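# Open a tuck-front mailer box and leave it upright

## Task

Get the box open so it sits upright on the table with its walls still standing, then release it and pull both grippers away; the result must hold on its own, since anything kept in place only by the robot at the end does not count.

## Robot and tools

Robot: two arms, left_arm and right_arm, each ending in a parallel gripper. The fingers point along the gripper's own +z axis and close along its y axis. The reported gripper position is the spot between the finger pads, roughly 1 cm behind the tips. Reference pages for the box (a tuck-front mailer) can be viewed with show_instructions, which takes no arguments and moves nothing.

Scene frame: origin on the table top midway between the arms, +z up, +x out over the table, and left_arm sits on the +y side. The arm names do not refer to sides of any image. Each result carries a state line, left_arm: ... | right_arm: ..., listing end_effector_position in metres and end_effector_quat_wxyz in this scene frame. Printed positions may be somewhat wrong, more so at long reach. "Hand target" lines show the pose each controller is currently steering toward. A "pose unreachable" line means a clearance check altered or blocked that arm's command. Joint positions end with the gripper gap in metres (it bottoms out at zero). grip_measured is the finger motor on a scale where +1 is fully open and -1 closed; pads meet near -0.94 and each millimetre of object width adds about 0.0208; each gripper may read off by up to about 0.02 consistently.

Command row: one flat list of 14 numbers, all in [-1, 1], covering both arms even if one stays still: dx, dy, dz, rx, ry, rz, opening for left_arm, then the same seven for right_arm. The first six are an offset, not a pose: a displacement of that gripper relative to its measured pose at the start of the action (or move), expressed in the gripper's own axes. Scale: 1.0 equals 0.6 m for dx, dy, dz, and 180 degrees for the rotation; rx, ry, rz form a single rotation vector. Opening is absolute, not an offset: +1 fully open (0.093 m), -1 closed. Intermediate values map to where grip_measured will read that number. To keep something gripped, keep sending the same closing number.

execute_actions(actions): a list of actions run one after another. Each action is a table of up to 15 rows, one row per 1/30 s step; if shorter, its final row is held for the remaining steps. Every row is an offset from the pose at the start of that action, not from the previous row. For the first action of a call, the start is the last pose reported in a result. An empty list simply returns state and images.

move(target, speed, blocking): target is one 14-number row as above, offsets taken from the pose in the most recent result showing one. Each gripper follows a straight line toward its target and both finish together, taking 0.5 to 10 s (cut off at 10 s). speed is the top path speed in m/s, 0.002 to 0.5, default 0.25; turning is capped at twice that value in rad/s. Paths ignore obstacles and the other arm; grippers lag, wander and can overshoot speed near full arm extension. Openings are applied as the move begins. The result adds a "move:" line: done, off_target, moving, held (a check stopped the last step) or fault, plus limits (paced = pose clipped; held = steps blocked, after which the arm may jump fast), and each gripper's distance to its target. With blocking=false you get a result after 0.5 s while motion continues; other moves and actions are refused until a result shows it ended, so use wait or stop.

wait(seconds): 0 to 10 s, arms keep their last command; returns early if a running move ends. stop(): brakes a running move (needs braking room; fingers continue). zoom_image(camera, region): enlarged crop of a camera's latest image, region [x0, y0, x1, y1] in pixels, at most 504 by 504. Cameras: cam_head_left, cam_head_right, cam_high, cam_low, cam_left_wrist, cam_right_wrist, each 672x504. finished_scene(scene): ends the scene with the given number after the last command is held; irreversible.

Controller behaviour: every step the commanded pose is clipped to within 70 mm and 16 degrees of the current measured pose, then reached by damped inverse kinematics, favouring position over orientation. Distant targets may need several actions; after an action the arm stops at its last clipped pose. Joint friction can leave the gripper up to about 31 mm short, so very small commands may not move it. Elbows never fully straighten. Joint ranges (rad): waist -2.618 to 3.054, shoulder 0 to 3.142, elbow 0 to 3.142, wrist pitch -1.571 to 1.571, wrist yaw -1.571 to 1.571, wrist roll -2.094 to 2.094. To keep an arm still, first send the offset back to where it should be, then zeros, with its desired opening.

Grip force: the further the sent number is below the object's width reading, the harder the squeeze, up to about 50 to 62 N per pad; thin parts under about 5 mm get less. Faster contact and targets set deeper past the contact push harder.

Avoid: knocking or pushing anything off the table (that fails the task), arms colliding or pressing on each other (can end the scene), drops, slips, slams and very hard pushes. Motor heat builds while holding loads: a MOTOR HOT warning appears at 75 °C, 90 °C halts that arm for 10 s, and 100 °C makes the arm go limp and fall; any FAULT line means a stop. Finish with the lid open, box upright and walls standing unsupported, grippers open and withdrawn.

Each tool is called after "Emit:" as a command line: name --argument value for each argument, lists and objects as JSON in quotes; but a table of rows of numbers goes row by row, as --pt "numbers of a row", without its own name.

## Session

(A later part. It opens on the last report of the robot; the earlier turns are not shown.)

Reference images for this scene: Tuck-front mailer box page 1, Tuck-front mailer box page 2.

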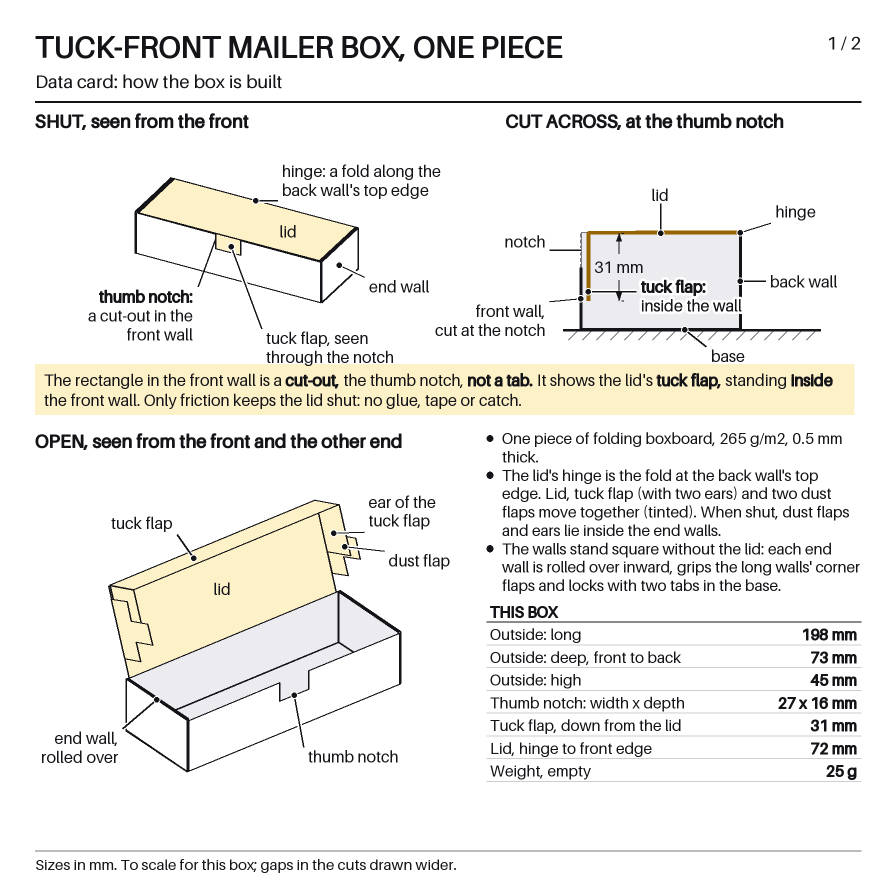

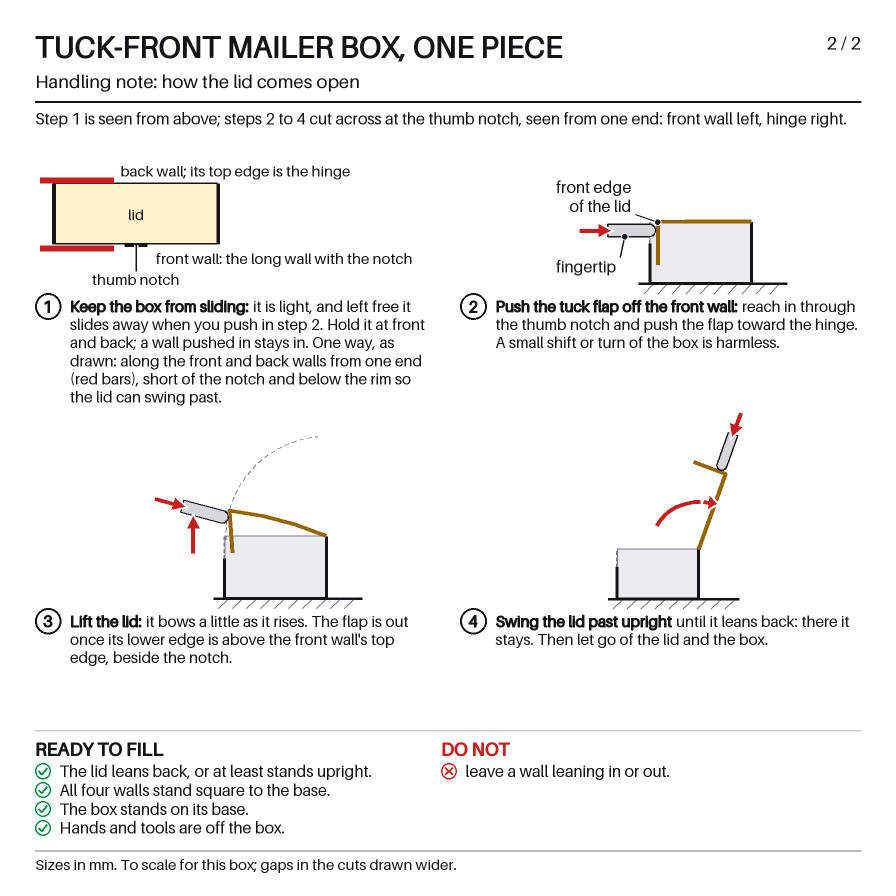

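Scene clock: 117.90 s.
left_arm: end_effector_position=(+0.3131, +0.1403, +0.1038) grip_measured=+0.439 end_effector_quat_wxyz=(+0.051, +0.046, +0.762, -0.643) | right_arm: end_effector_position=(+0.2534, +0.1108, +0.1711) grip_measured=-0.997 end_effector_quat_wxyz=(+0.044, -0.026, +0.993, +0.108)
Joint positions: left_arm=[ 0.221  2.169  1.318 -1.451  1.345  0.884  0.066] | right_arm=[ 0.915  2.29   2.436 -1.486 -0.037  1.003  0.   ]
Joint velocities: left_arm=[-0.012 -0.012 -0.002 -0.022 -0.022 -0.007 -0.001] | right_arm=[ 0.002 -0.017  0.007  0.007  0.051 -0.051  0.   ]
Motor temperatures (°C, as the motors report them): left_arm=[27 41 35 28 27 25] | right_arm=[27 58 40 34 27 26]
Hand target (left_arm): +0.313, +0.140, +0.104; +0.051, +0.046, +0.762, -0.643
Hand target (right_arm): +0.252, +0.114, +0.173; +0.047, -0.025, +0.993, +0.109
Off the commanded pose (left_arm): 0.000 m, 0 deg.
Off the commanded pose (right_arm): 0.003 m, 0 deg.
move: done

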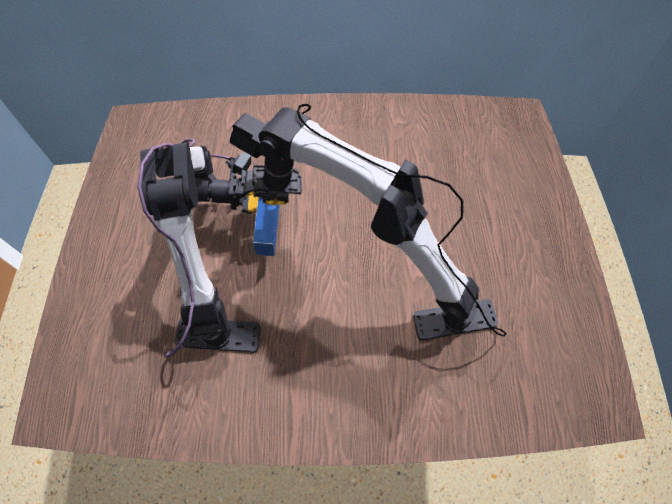

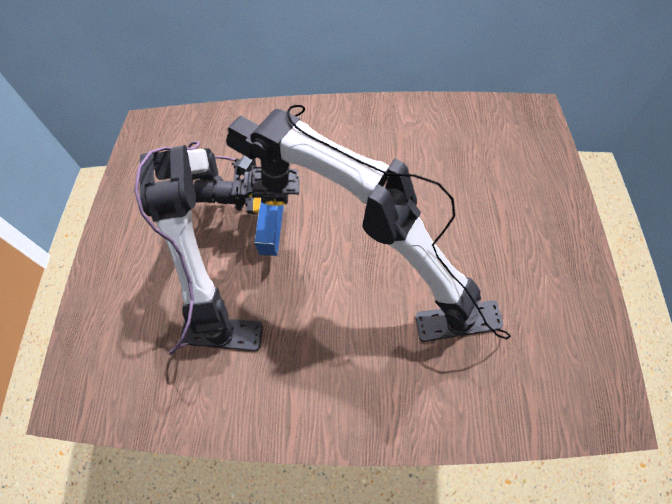

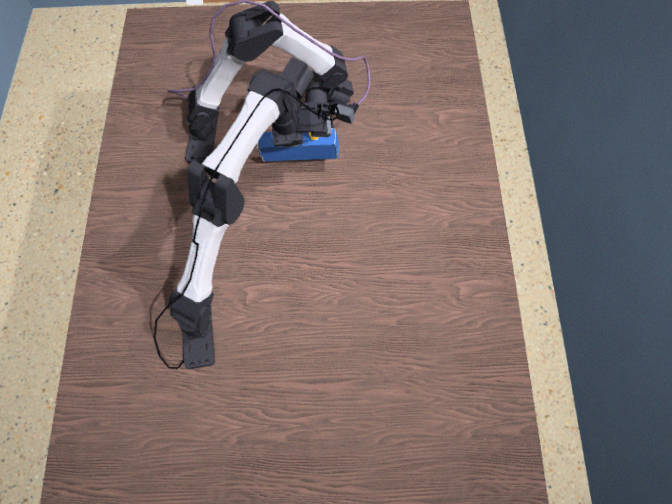

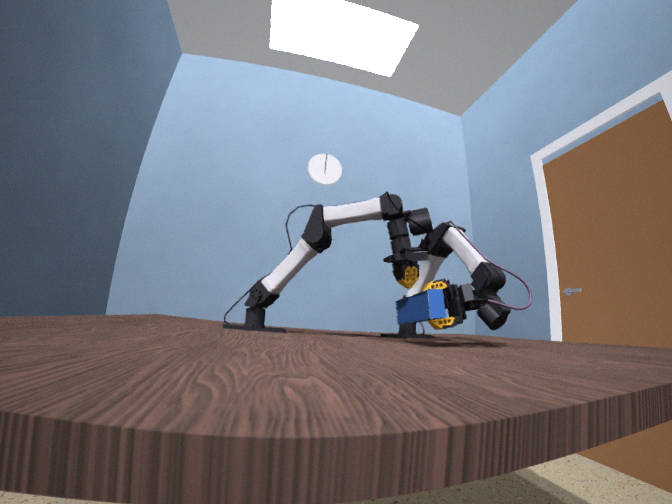

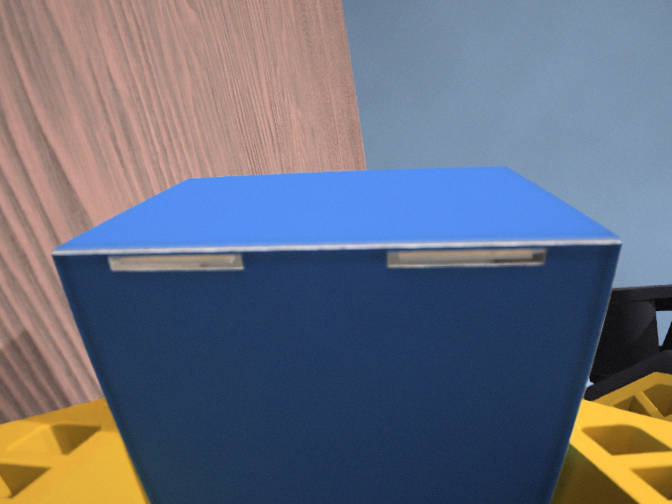

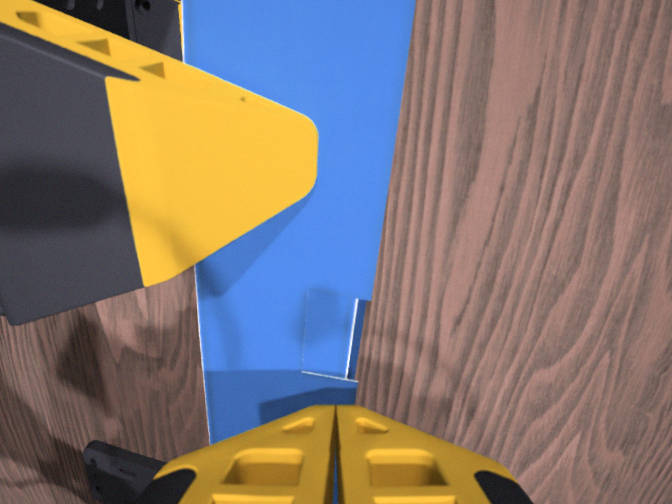

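Emit:
move --target '[0,0,0,0,0,0,0.42,0,-0.008,0.045,0,0,0,-1]' --speed 0.02

Scene clock: 121.30 s.
left_arm: end_effector_position=(+0.3134, +0.1407, +0.1019) grip_measured=+0.439 end_effector_quat_wxyz=(+0.054, +0.052, +0.764, -0.640) | right_arm: end_effector_position=(+0.2538, +0.1118, +0.1452) grip_measured=-0.997 end_effector_quat_wxyz=(+0.041, -0.026, +0.993, +0.104)
Joint positions: left_arm=[ 0.221  2.169  1.318 -1.438  1.337  0.884  0.066] | right_arm=[ 0.915  2.255  2.27  -1.364 -0.038  1.004  0.   ]
Joint velocities: left_arm=[-0.007 -0.002 -0.007  0.066 -0.037 -0.007 -0.   ] | right_arm=[-0.007 -0.007 -0.017 -0.066 -0.007 -0.007  0.   ]
Motor temperatures (°C, as the motors report them): left_arm=[27 41 35 28 27 25] | right_arm=[27 59 40 33 27 26]
Hand target (left_arm): +0.313, +0.140, +0.104; +0.051, +0.046, +0.762, -0.643
Hand target (right_arm): +0.256, +0.112, +0.144; +0.044, -0.026, +0.993, +0.108
Off the commanded pose (left_arm): 0.002 m, 1 deg.
Off the commanded pose (right_arm): 0.002 m, 1 deg.
move: done

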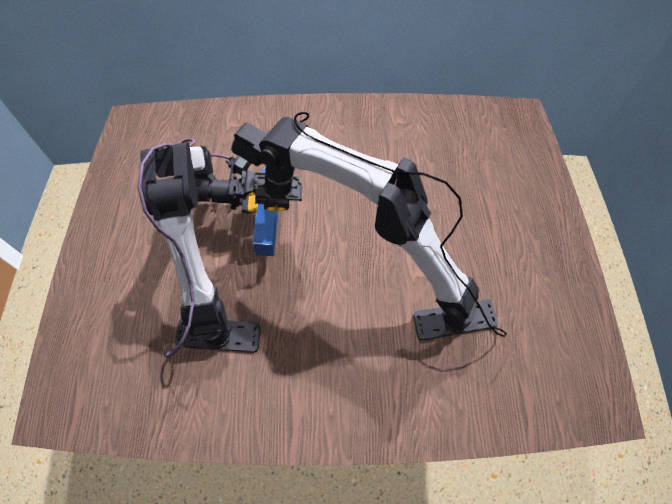

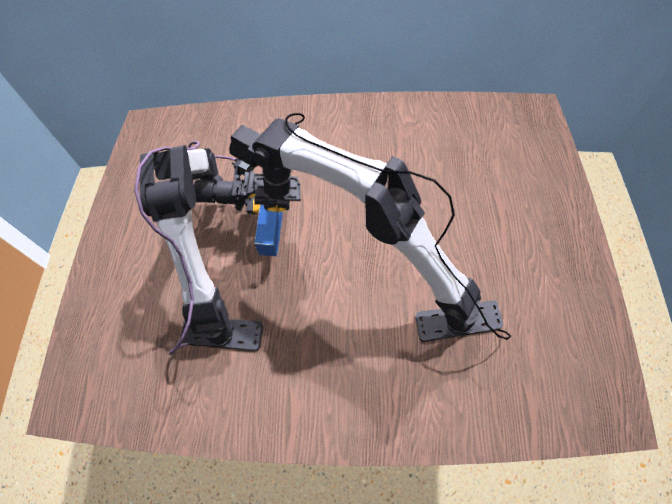

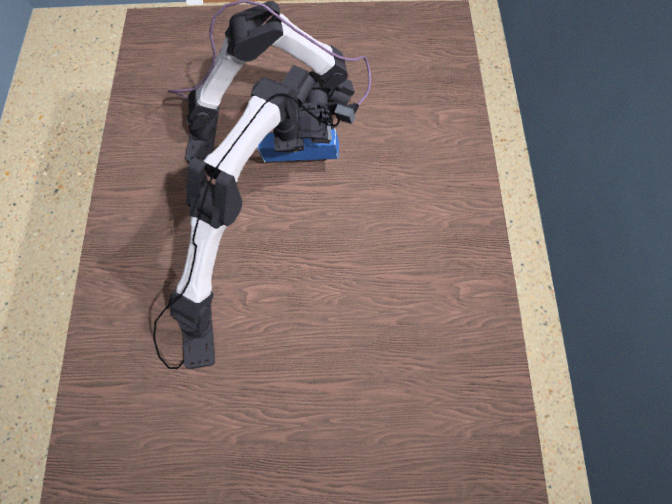

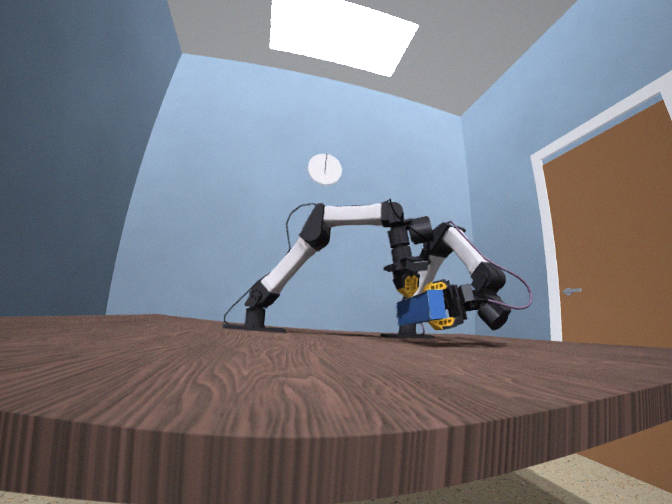

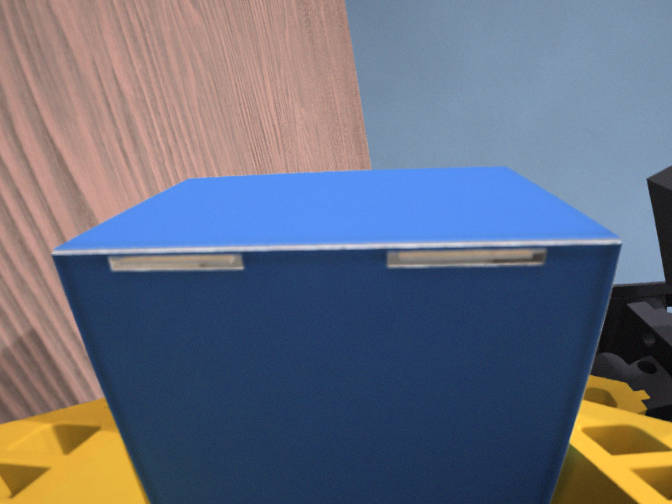

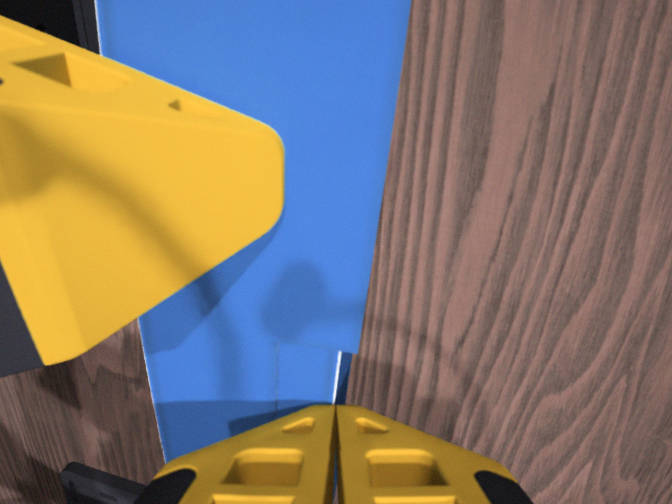

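Emit:
move --target '[0,0,0,0,0,0,0.42,-0.012,0.005,-0.03,0,0,0,-1]' --speed 0.02

Emit:
move --target '[0,0,0,0,0,0,0.42,-0.005,0.005,0.03,0,0,0,-1]' --speed 0.015

Scene clock: 124.30 s.
left_arm: end_effector_position=(+0.3136, +0.1407, +0.1014) grip_measured=+0.439 end_effector_quat_wxyz=(+0.055, +0.054, +0.765, -0.640) | right_arm: end_effector_position=(+0.2544, +0.1129, +0.1627) grip_measured=-0.997 end_effector_quat_wxyz=(+0.041, -0.026, +0.993, +0.104)
Joint positions: left_arm=[ 0.221  2.169  1.318 -1.434  1.336  0.884  0.066] | right_arm=[ 0.915  2.303  2.424 -1.471 -0.039  1.002  0.   ]
Joint velocities: left_arm=[-0.002  0.012  0.017  0.007 -0.022  0.066 -0.001] | right_arm=[ 0.002 -0.002 -0.002 -0.081 -0.051  0.051  0.   ]
Motor temperatures (°C, as the motors report them): left_arm=[27 41 35 28 27 25] | right_arm=[27 60 40 33 27 26]
Hand target (left_arm): +0.313, +0.141, +0.102; +0.054, +0.052, +0.764, -0.640
Hand target (right_arm): +0.260, +0.112, +0.164; +0.041, -0.026, +0.993, +0.105
Off the commanded pose (left_arm): 0.000 m, 0 deg.
Off the commanded pose (right_arm): 0.005 m, 0 deg.
move: done

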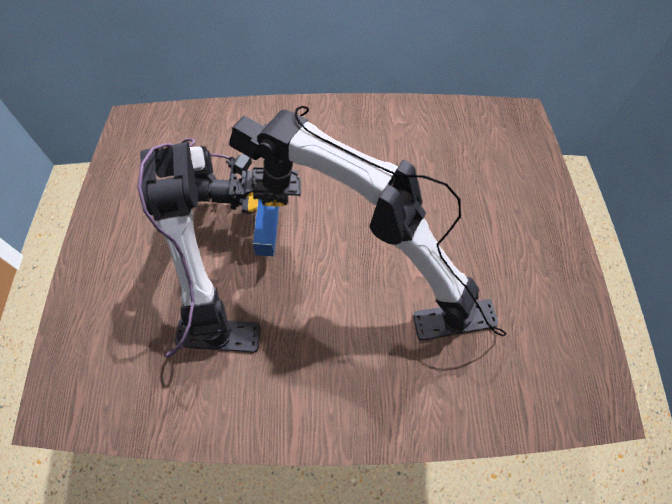

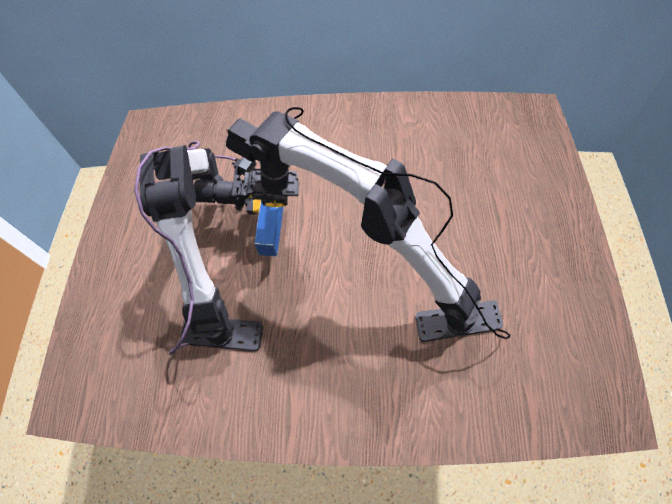

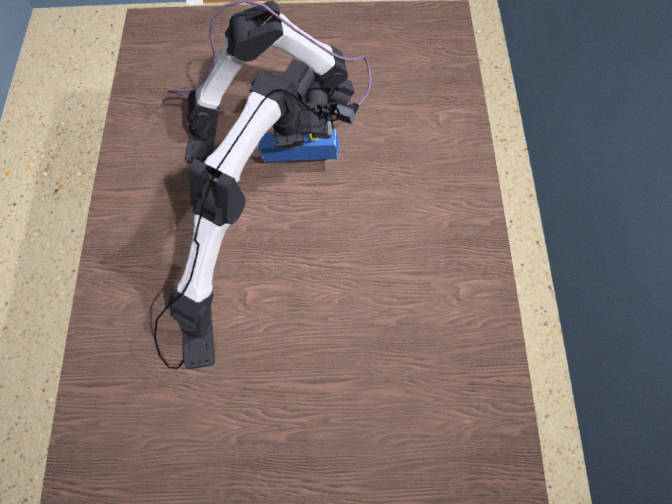

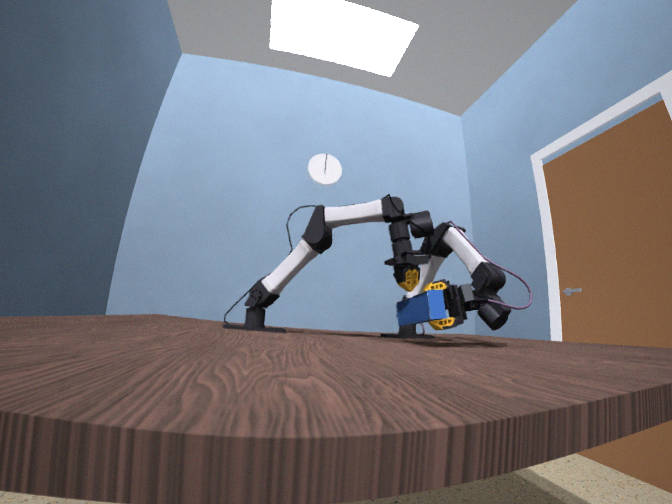

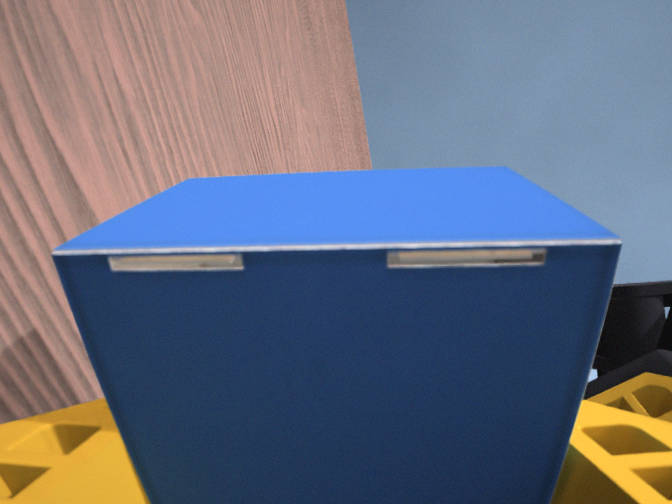

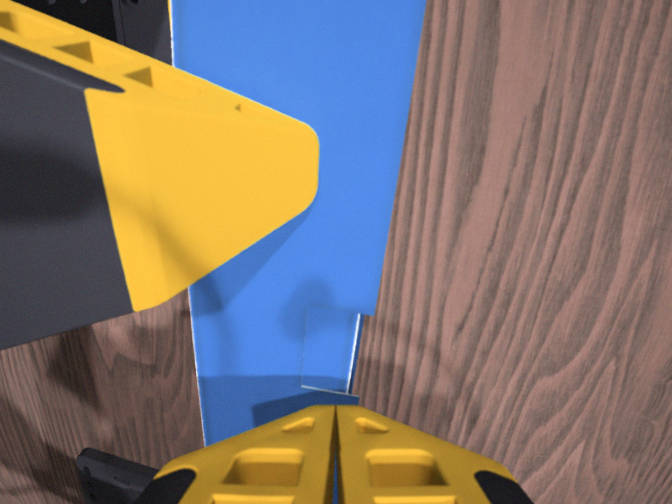

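Scene clock: 125.77 s.
left_arm: end_effector_position=(+0.3136, +0.1407, +0.1014) grip_measured=+0.439 end_effector_quat_wxyz=(+0.055, +0.054, +0.765, -0.640) | right_arm: end_effector_position=(+0.2579, +0.1190, +0.1586) grip_measured=-0.997 end_effector_quat_wxyz=(+0.046, -0.027, +0.992, +0.114)
Joint positions: left_arm=[ 0.221  2.169  1.318 -1.434  1.336  0.884  0.066] | right_arm=[ 0.915  2.303  2.402 -1.427 -0.039  1.002  0.   ]
Joint velocities: left_arm=[-0.007 -0.007 -0.007 -0.007  0.022  0.007 -0.   ] | right_arm=[-0.002 -0.012 -0.002  0.007 -0.051 -0.022  0.   ]
Motor temperatures (°C, as the motors report them): left_arm=[27 41 35 28 27 25] | right_arm=[27 60 40 33 27 26]
Hand target (left_arm): +0.314, +0.141, +0.101; +0.055, +0.054, +0.765, -0.640
Hand target (right_arm): +0.258, +0.119, +0.146; +0.041, -0.027, +0.993, +0.104
Off the commanded pose (left_arm): 0.000 m, 0 deg.
Off the commanded pose (right_arm): 0.013 m, 1 deg.
move: off_target (right_arm)

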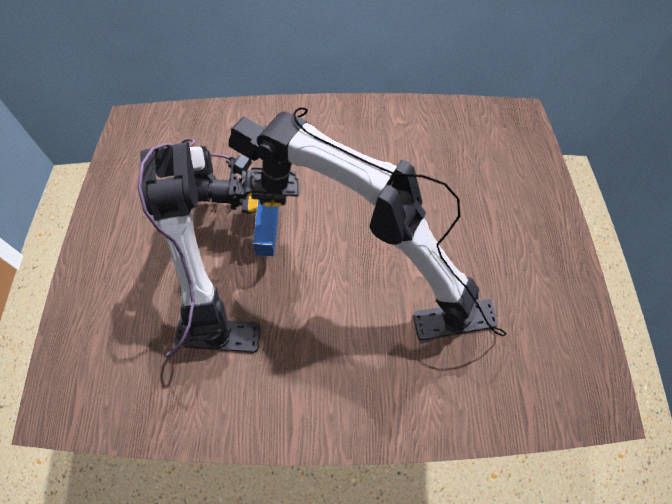

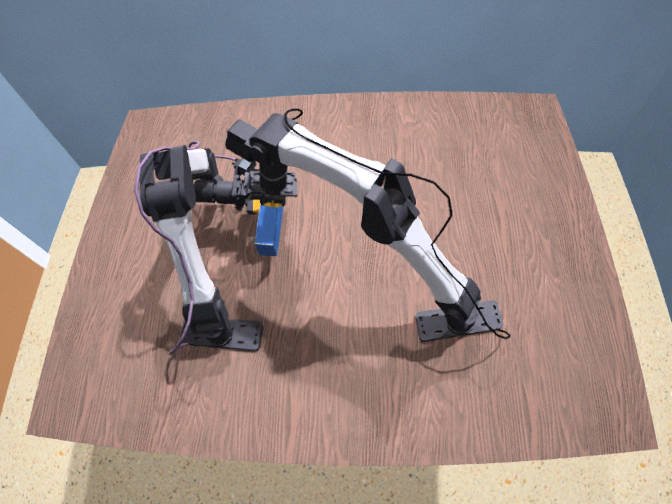

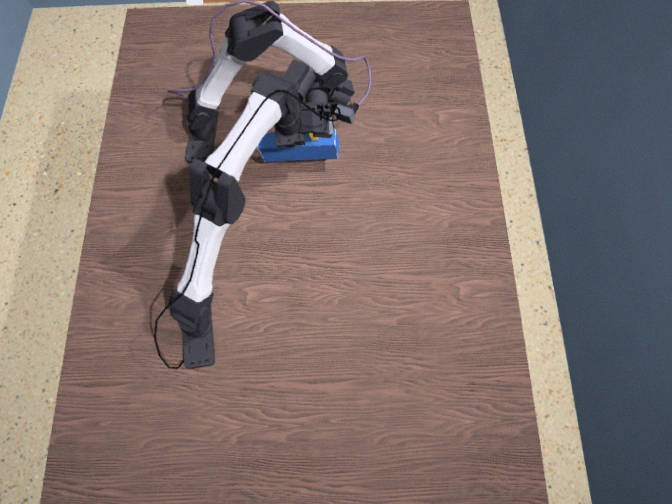

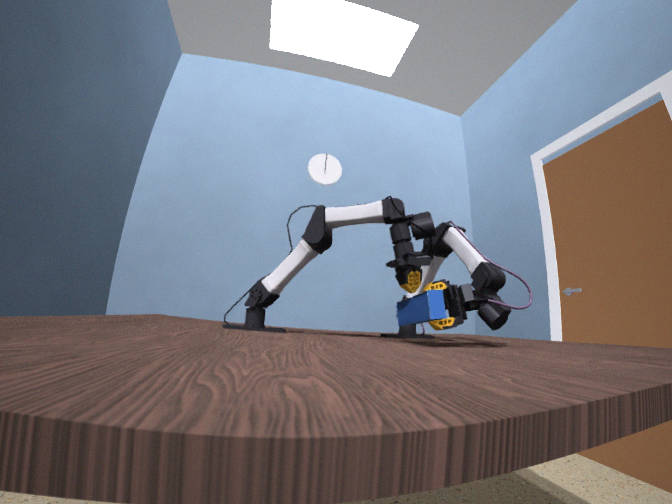

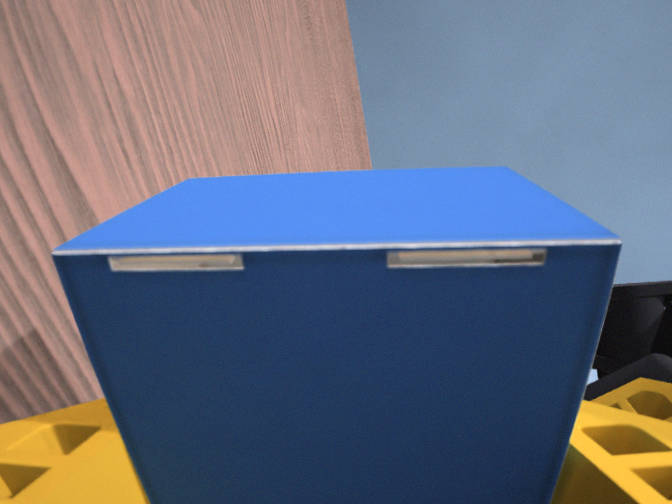

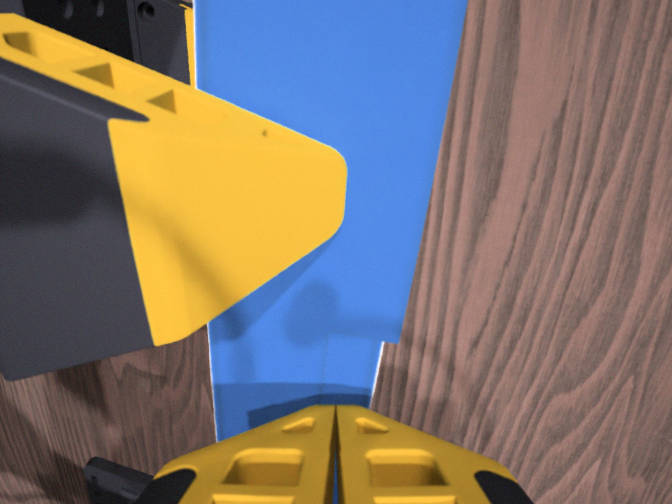

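Target ≈ (0.262,0.115,0.138).

Emit:
move --target '[0,0,0,0,0,0,0.42,-0.008,-0.014,0.034,0,0,0,-1]' --speed 0.015

Scene clock: 128.60 s.
left_arm: end_effector_position=(+0.3144, +0.1413, +0.0983) grip_measured=+0.439 end_effector_quat_wxyz=(+0.060, +0.064, +0.768, -0.634) | right_arm: end_effector_position=(+0.2584, +0.1196, +0.1411) grip_measured=-0.997 end_effector_quat_wxyz=(+0.043, -0.028, +0.992, +0.115)
Joint positions: left_arm=[ 0.221  2.169  1.318 -1.411  1.325  0.884  0.066] | right_arm=[ 0.912  2.274  2.281 -1.336 -0.048  0.997  0.   ]
Joint velocities: left_arm=[-0.012  0.007  0.002  0.022 -0.051 -0.007 -0.001] | right_arm=[ 0.002 -0.007 -0.012 -0.007  0.022  0.007  0.   ]
Motor temperatures (°C, as the motors report them): left_arm=[27 42 35 28 27 25] | right_arm=[27 61 40 33 27 26]
Hand target (left_arm): +0.314, +0.141, +0.101; +0.055, +0.054, +0.765, -0.639
Hand target (right_arm): +0.265, +0.115, +0.137; +0.046, -0.027, +0.992, +0.113
Off the commanded pose (left_arm): 0.003 m, 1 deg.
Off the commanded pose (right_arm): 0.008 m, 1 deg.
move: done

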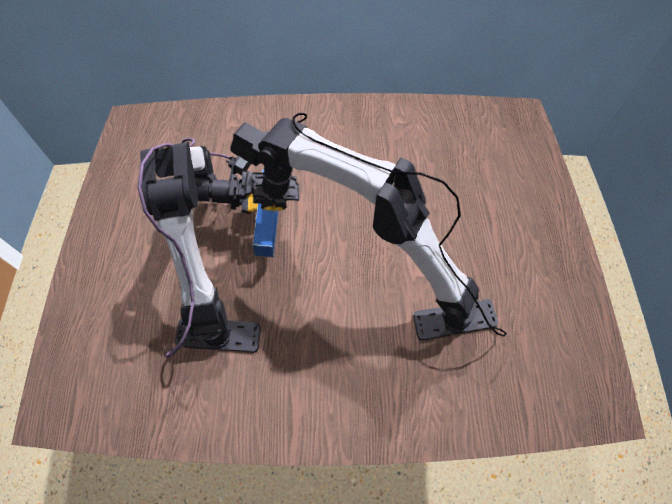

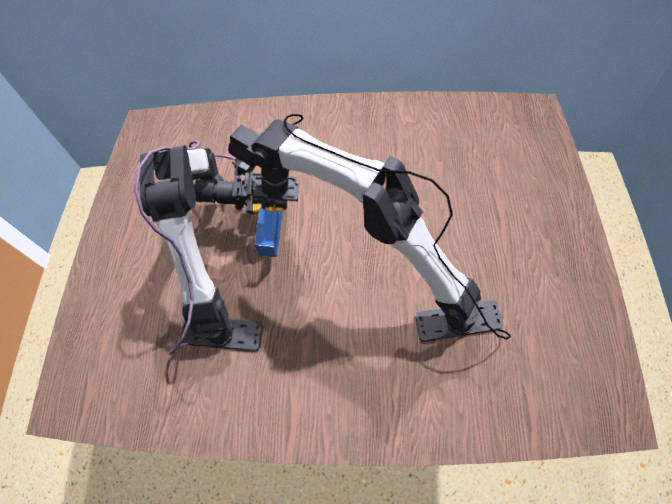

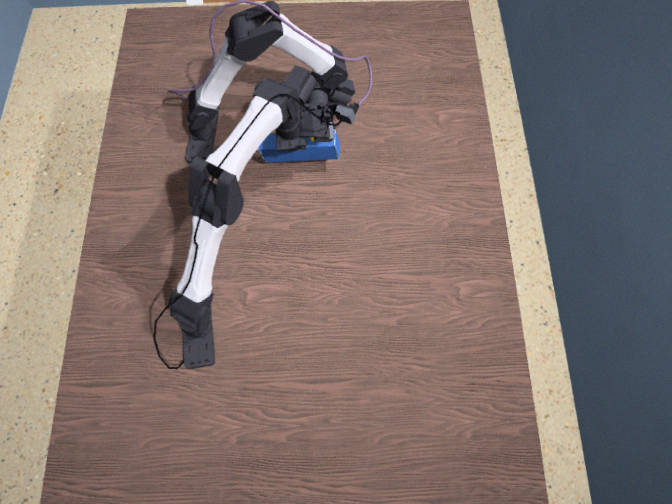

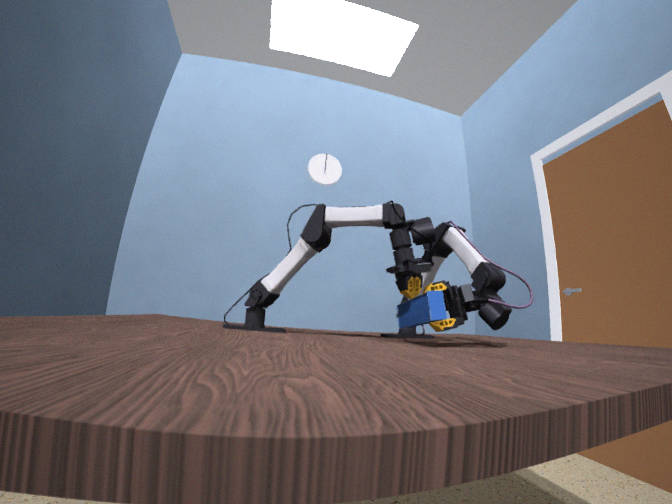

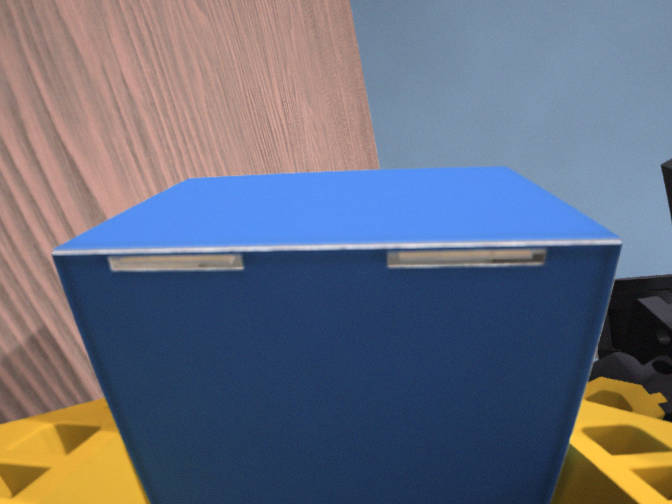

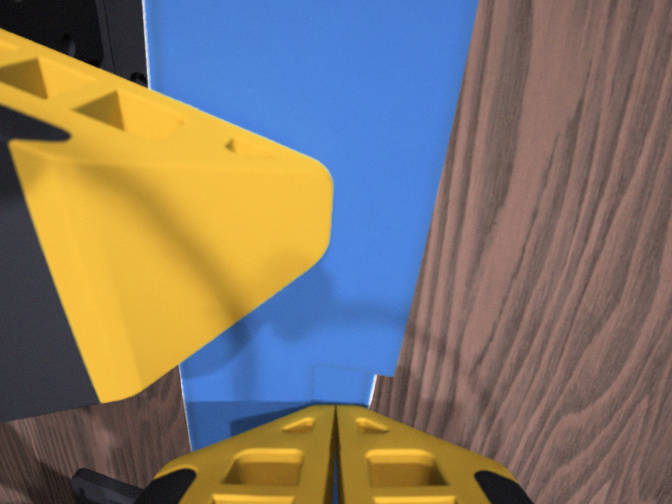

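Emit:
move --target '[0,-0.015,0,0,0,0,0.42,-0.008,-0.05,0.025,0,0,0,-1]' --speed 0.01

Scene clock: 133.93 s.
left_arm: end_effector_position=(+0.3148, +0.1423, +0.0936) grip_measured=+0.439 end_effector_quat_wxyz=(+0.066, +0.078, +0.773, -0.626) | right_arm: end_effector_position=(+0.2600, +0.1031, +0.1290) grip_measured=-0.997 end_effector_quat_wxyz=(+0.040, -0.033, +0.990, +0.128)
Joint positions: left_arm=[ 0.221  2.169  1.318 -1.381  1.305  0.884  0.066] | right_arm=[ 0.883  2.162  2.042 -1.192 -0.073  0.963  0.   ]
Joint velocities: left_arm=[-0.017  0.002  0.017 -0.081 -0.037  0.051  0.001] | right_arm=[ 0.002  0.007 -0.022 -0.037  0.051 -0.007  0.   ]
Motor temperatures (°C, as the motors report them): left_arm=[27 42 35 28 27 25] | right_arm=[27 62 39 33 27 26]
Hand target (left_arm): +0.313, +0.140, +0.106; +0.061, +0.064, +0.768, -0.634
Hand target (right_arm): +0.266, +0.094, +0.120; +0.042, -0.028, +0.992, +0.114
Off the commanded pose (left_arm): 0.014 m, 2 deg.
Off the commanded pose (right_arm): 0.014 m, 2 deg.
move: off_target (left_arm, right_arm)

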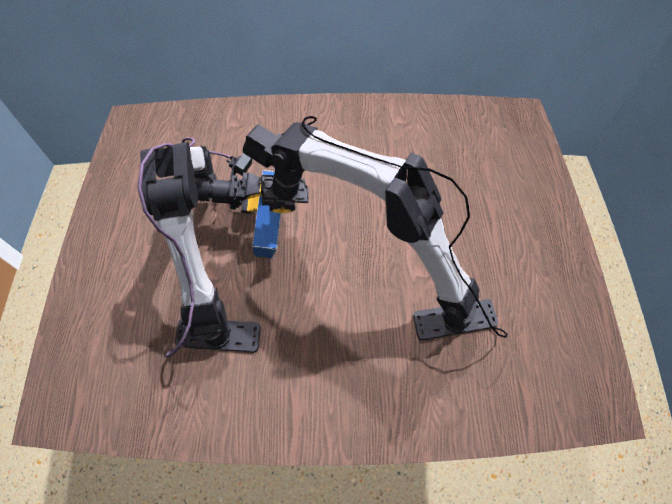

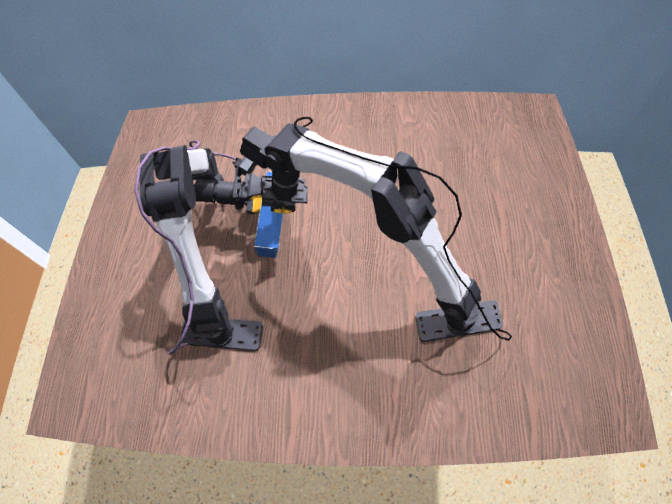

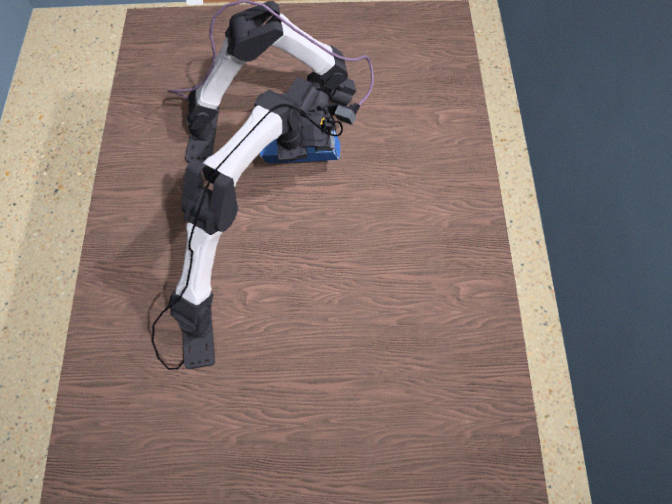

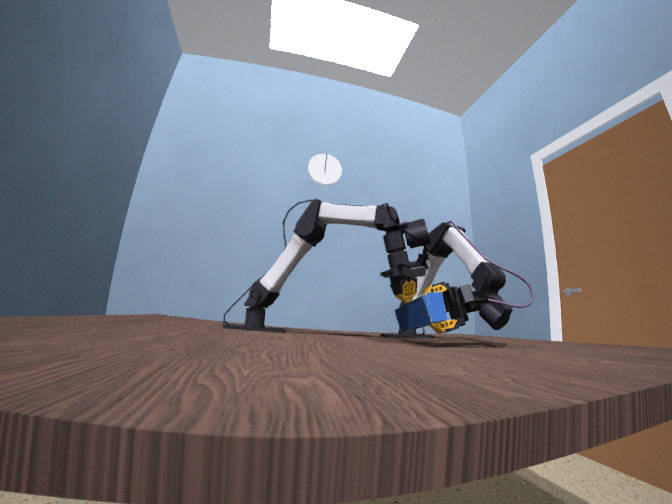

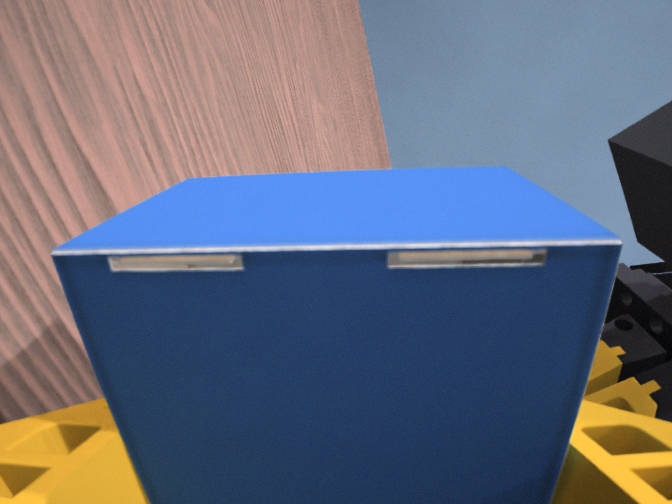

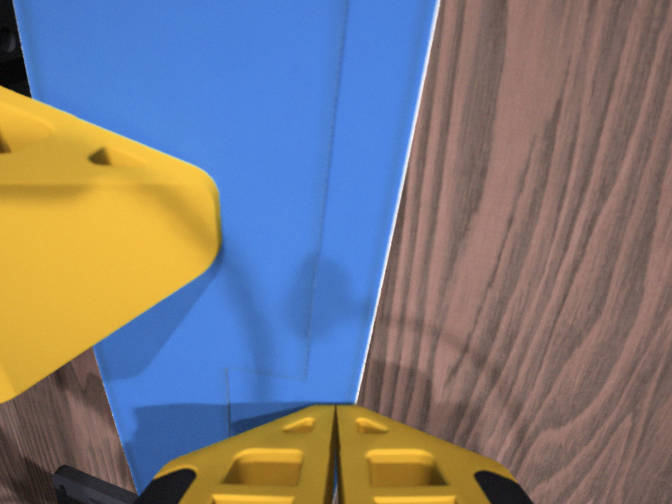

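Working.

Emit:
move --target '[0,-0.02,0,0,0,0,0.42,-0.005,-0.06,0.035,0,0,0,-1]' --speed 0.01

Scene clock: 139.70 s.
left_arm: end_effector_position=(+0.3141, +0.1424, +0.0929) grip_measured=+0.439 end_effector_quat_wxyz=(+0.062, +0.076, +0.775, -0.625) | right_arm: end_effector_position=(+0.2644, +0.0774, +0.0985) grip_measured=-0.997 end_effector_quat_wxyz=(+0.036, -0.032, +0.991, +0.124)
Joint positions: left_arm=[ 0.221  2.169  1.318 -1.382  1.299  0.877  0.066] | right_arm=[ 0.84   2.083  1.801 -1.045 -0.086  0.923  0.   ]
Joint velocities: left_arm=[-0.007  0.007 -0.002  0.022 -0.066  0.037  0.   ] | right_arm=[ 0.017 -0.007 -0.002 -0.066  0.007  0.051  0.   ]
Motor temperatures (°C, as the motors report them): left_arm=[27 43 35 28 27 25] | right_arm=[27 63 39 33 27 26]
Hand target (left_arm): +0.312, +0.140, +0.105; +0.066, +0.078, +0.773, -0.626
Hand target (right_arm): +0.267, +0.074, +0.100; +0.040, -0.033, +0.991, +0.127
Off the commanded pose (left_arm): 0.013 m, 1 deg.
Off the commanded pose (right_arm): 0.005 m, 1 deg.
move: off_target (left_arm)

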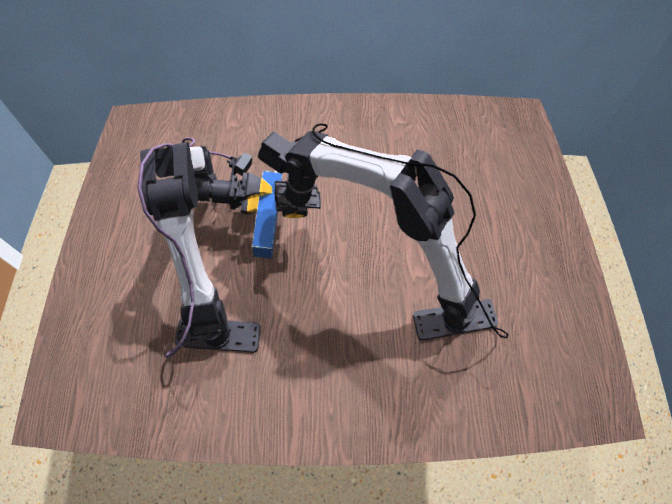

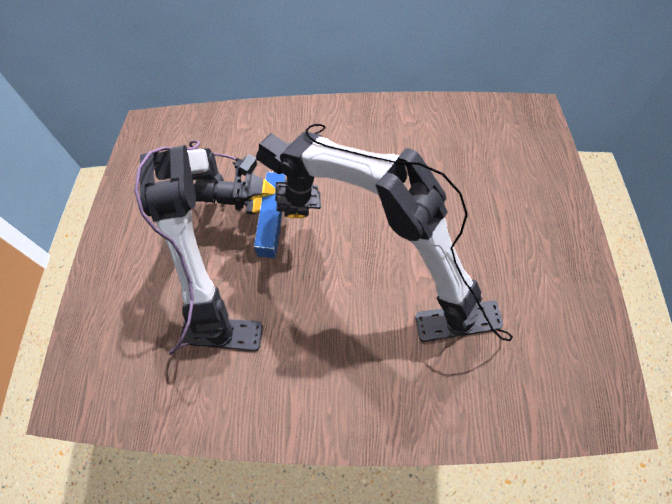

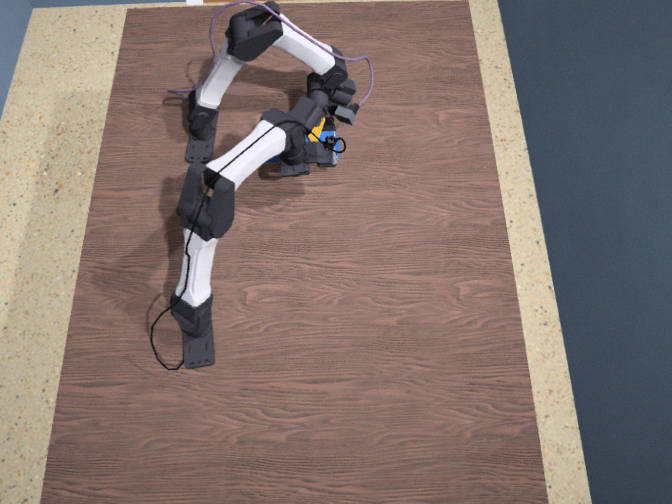

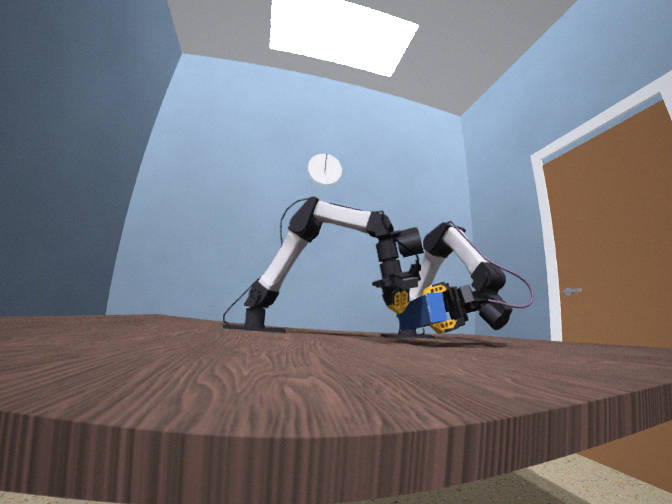

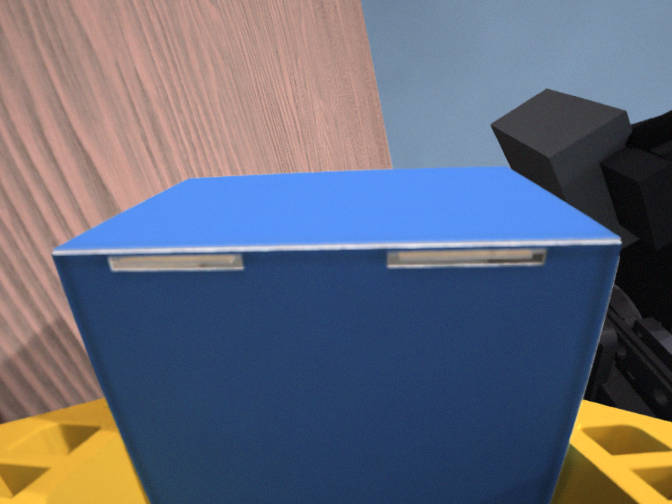

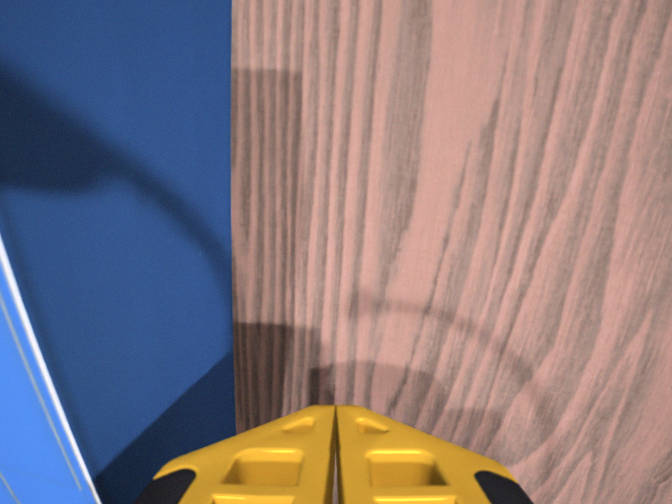

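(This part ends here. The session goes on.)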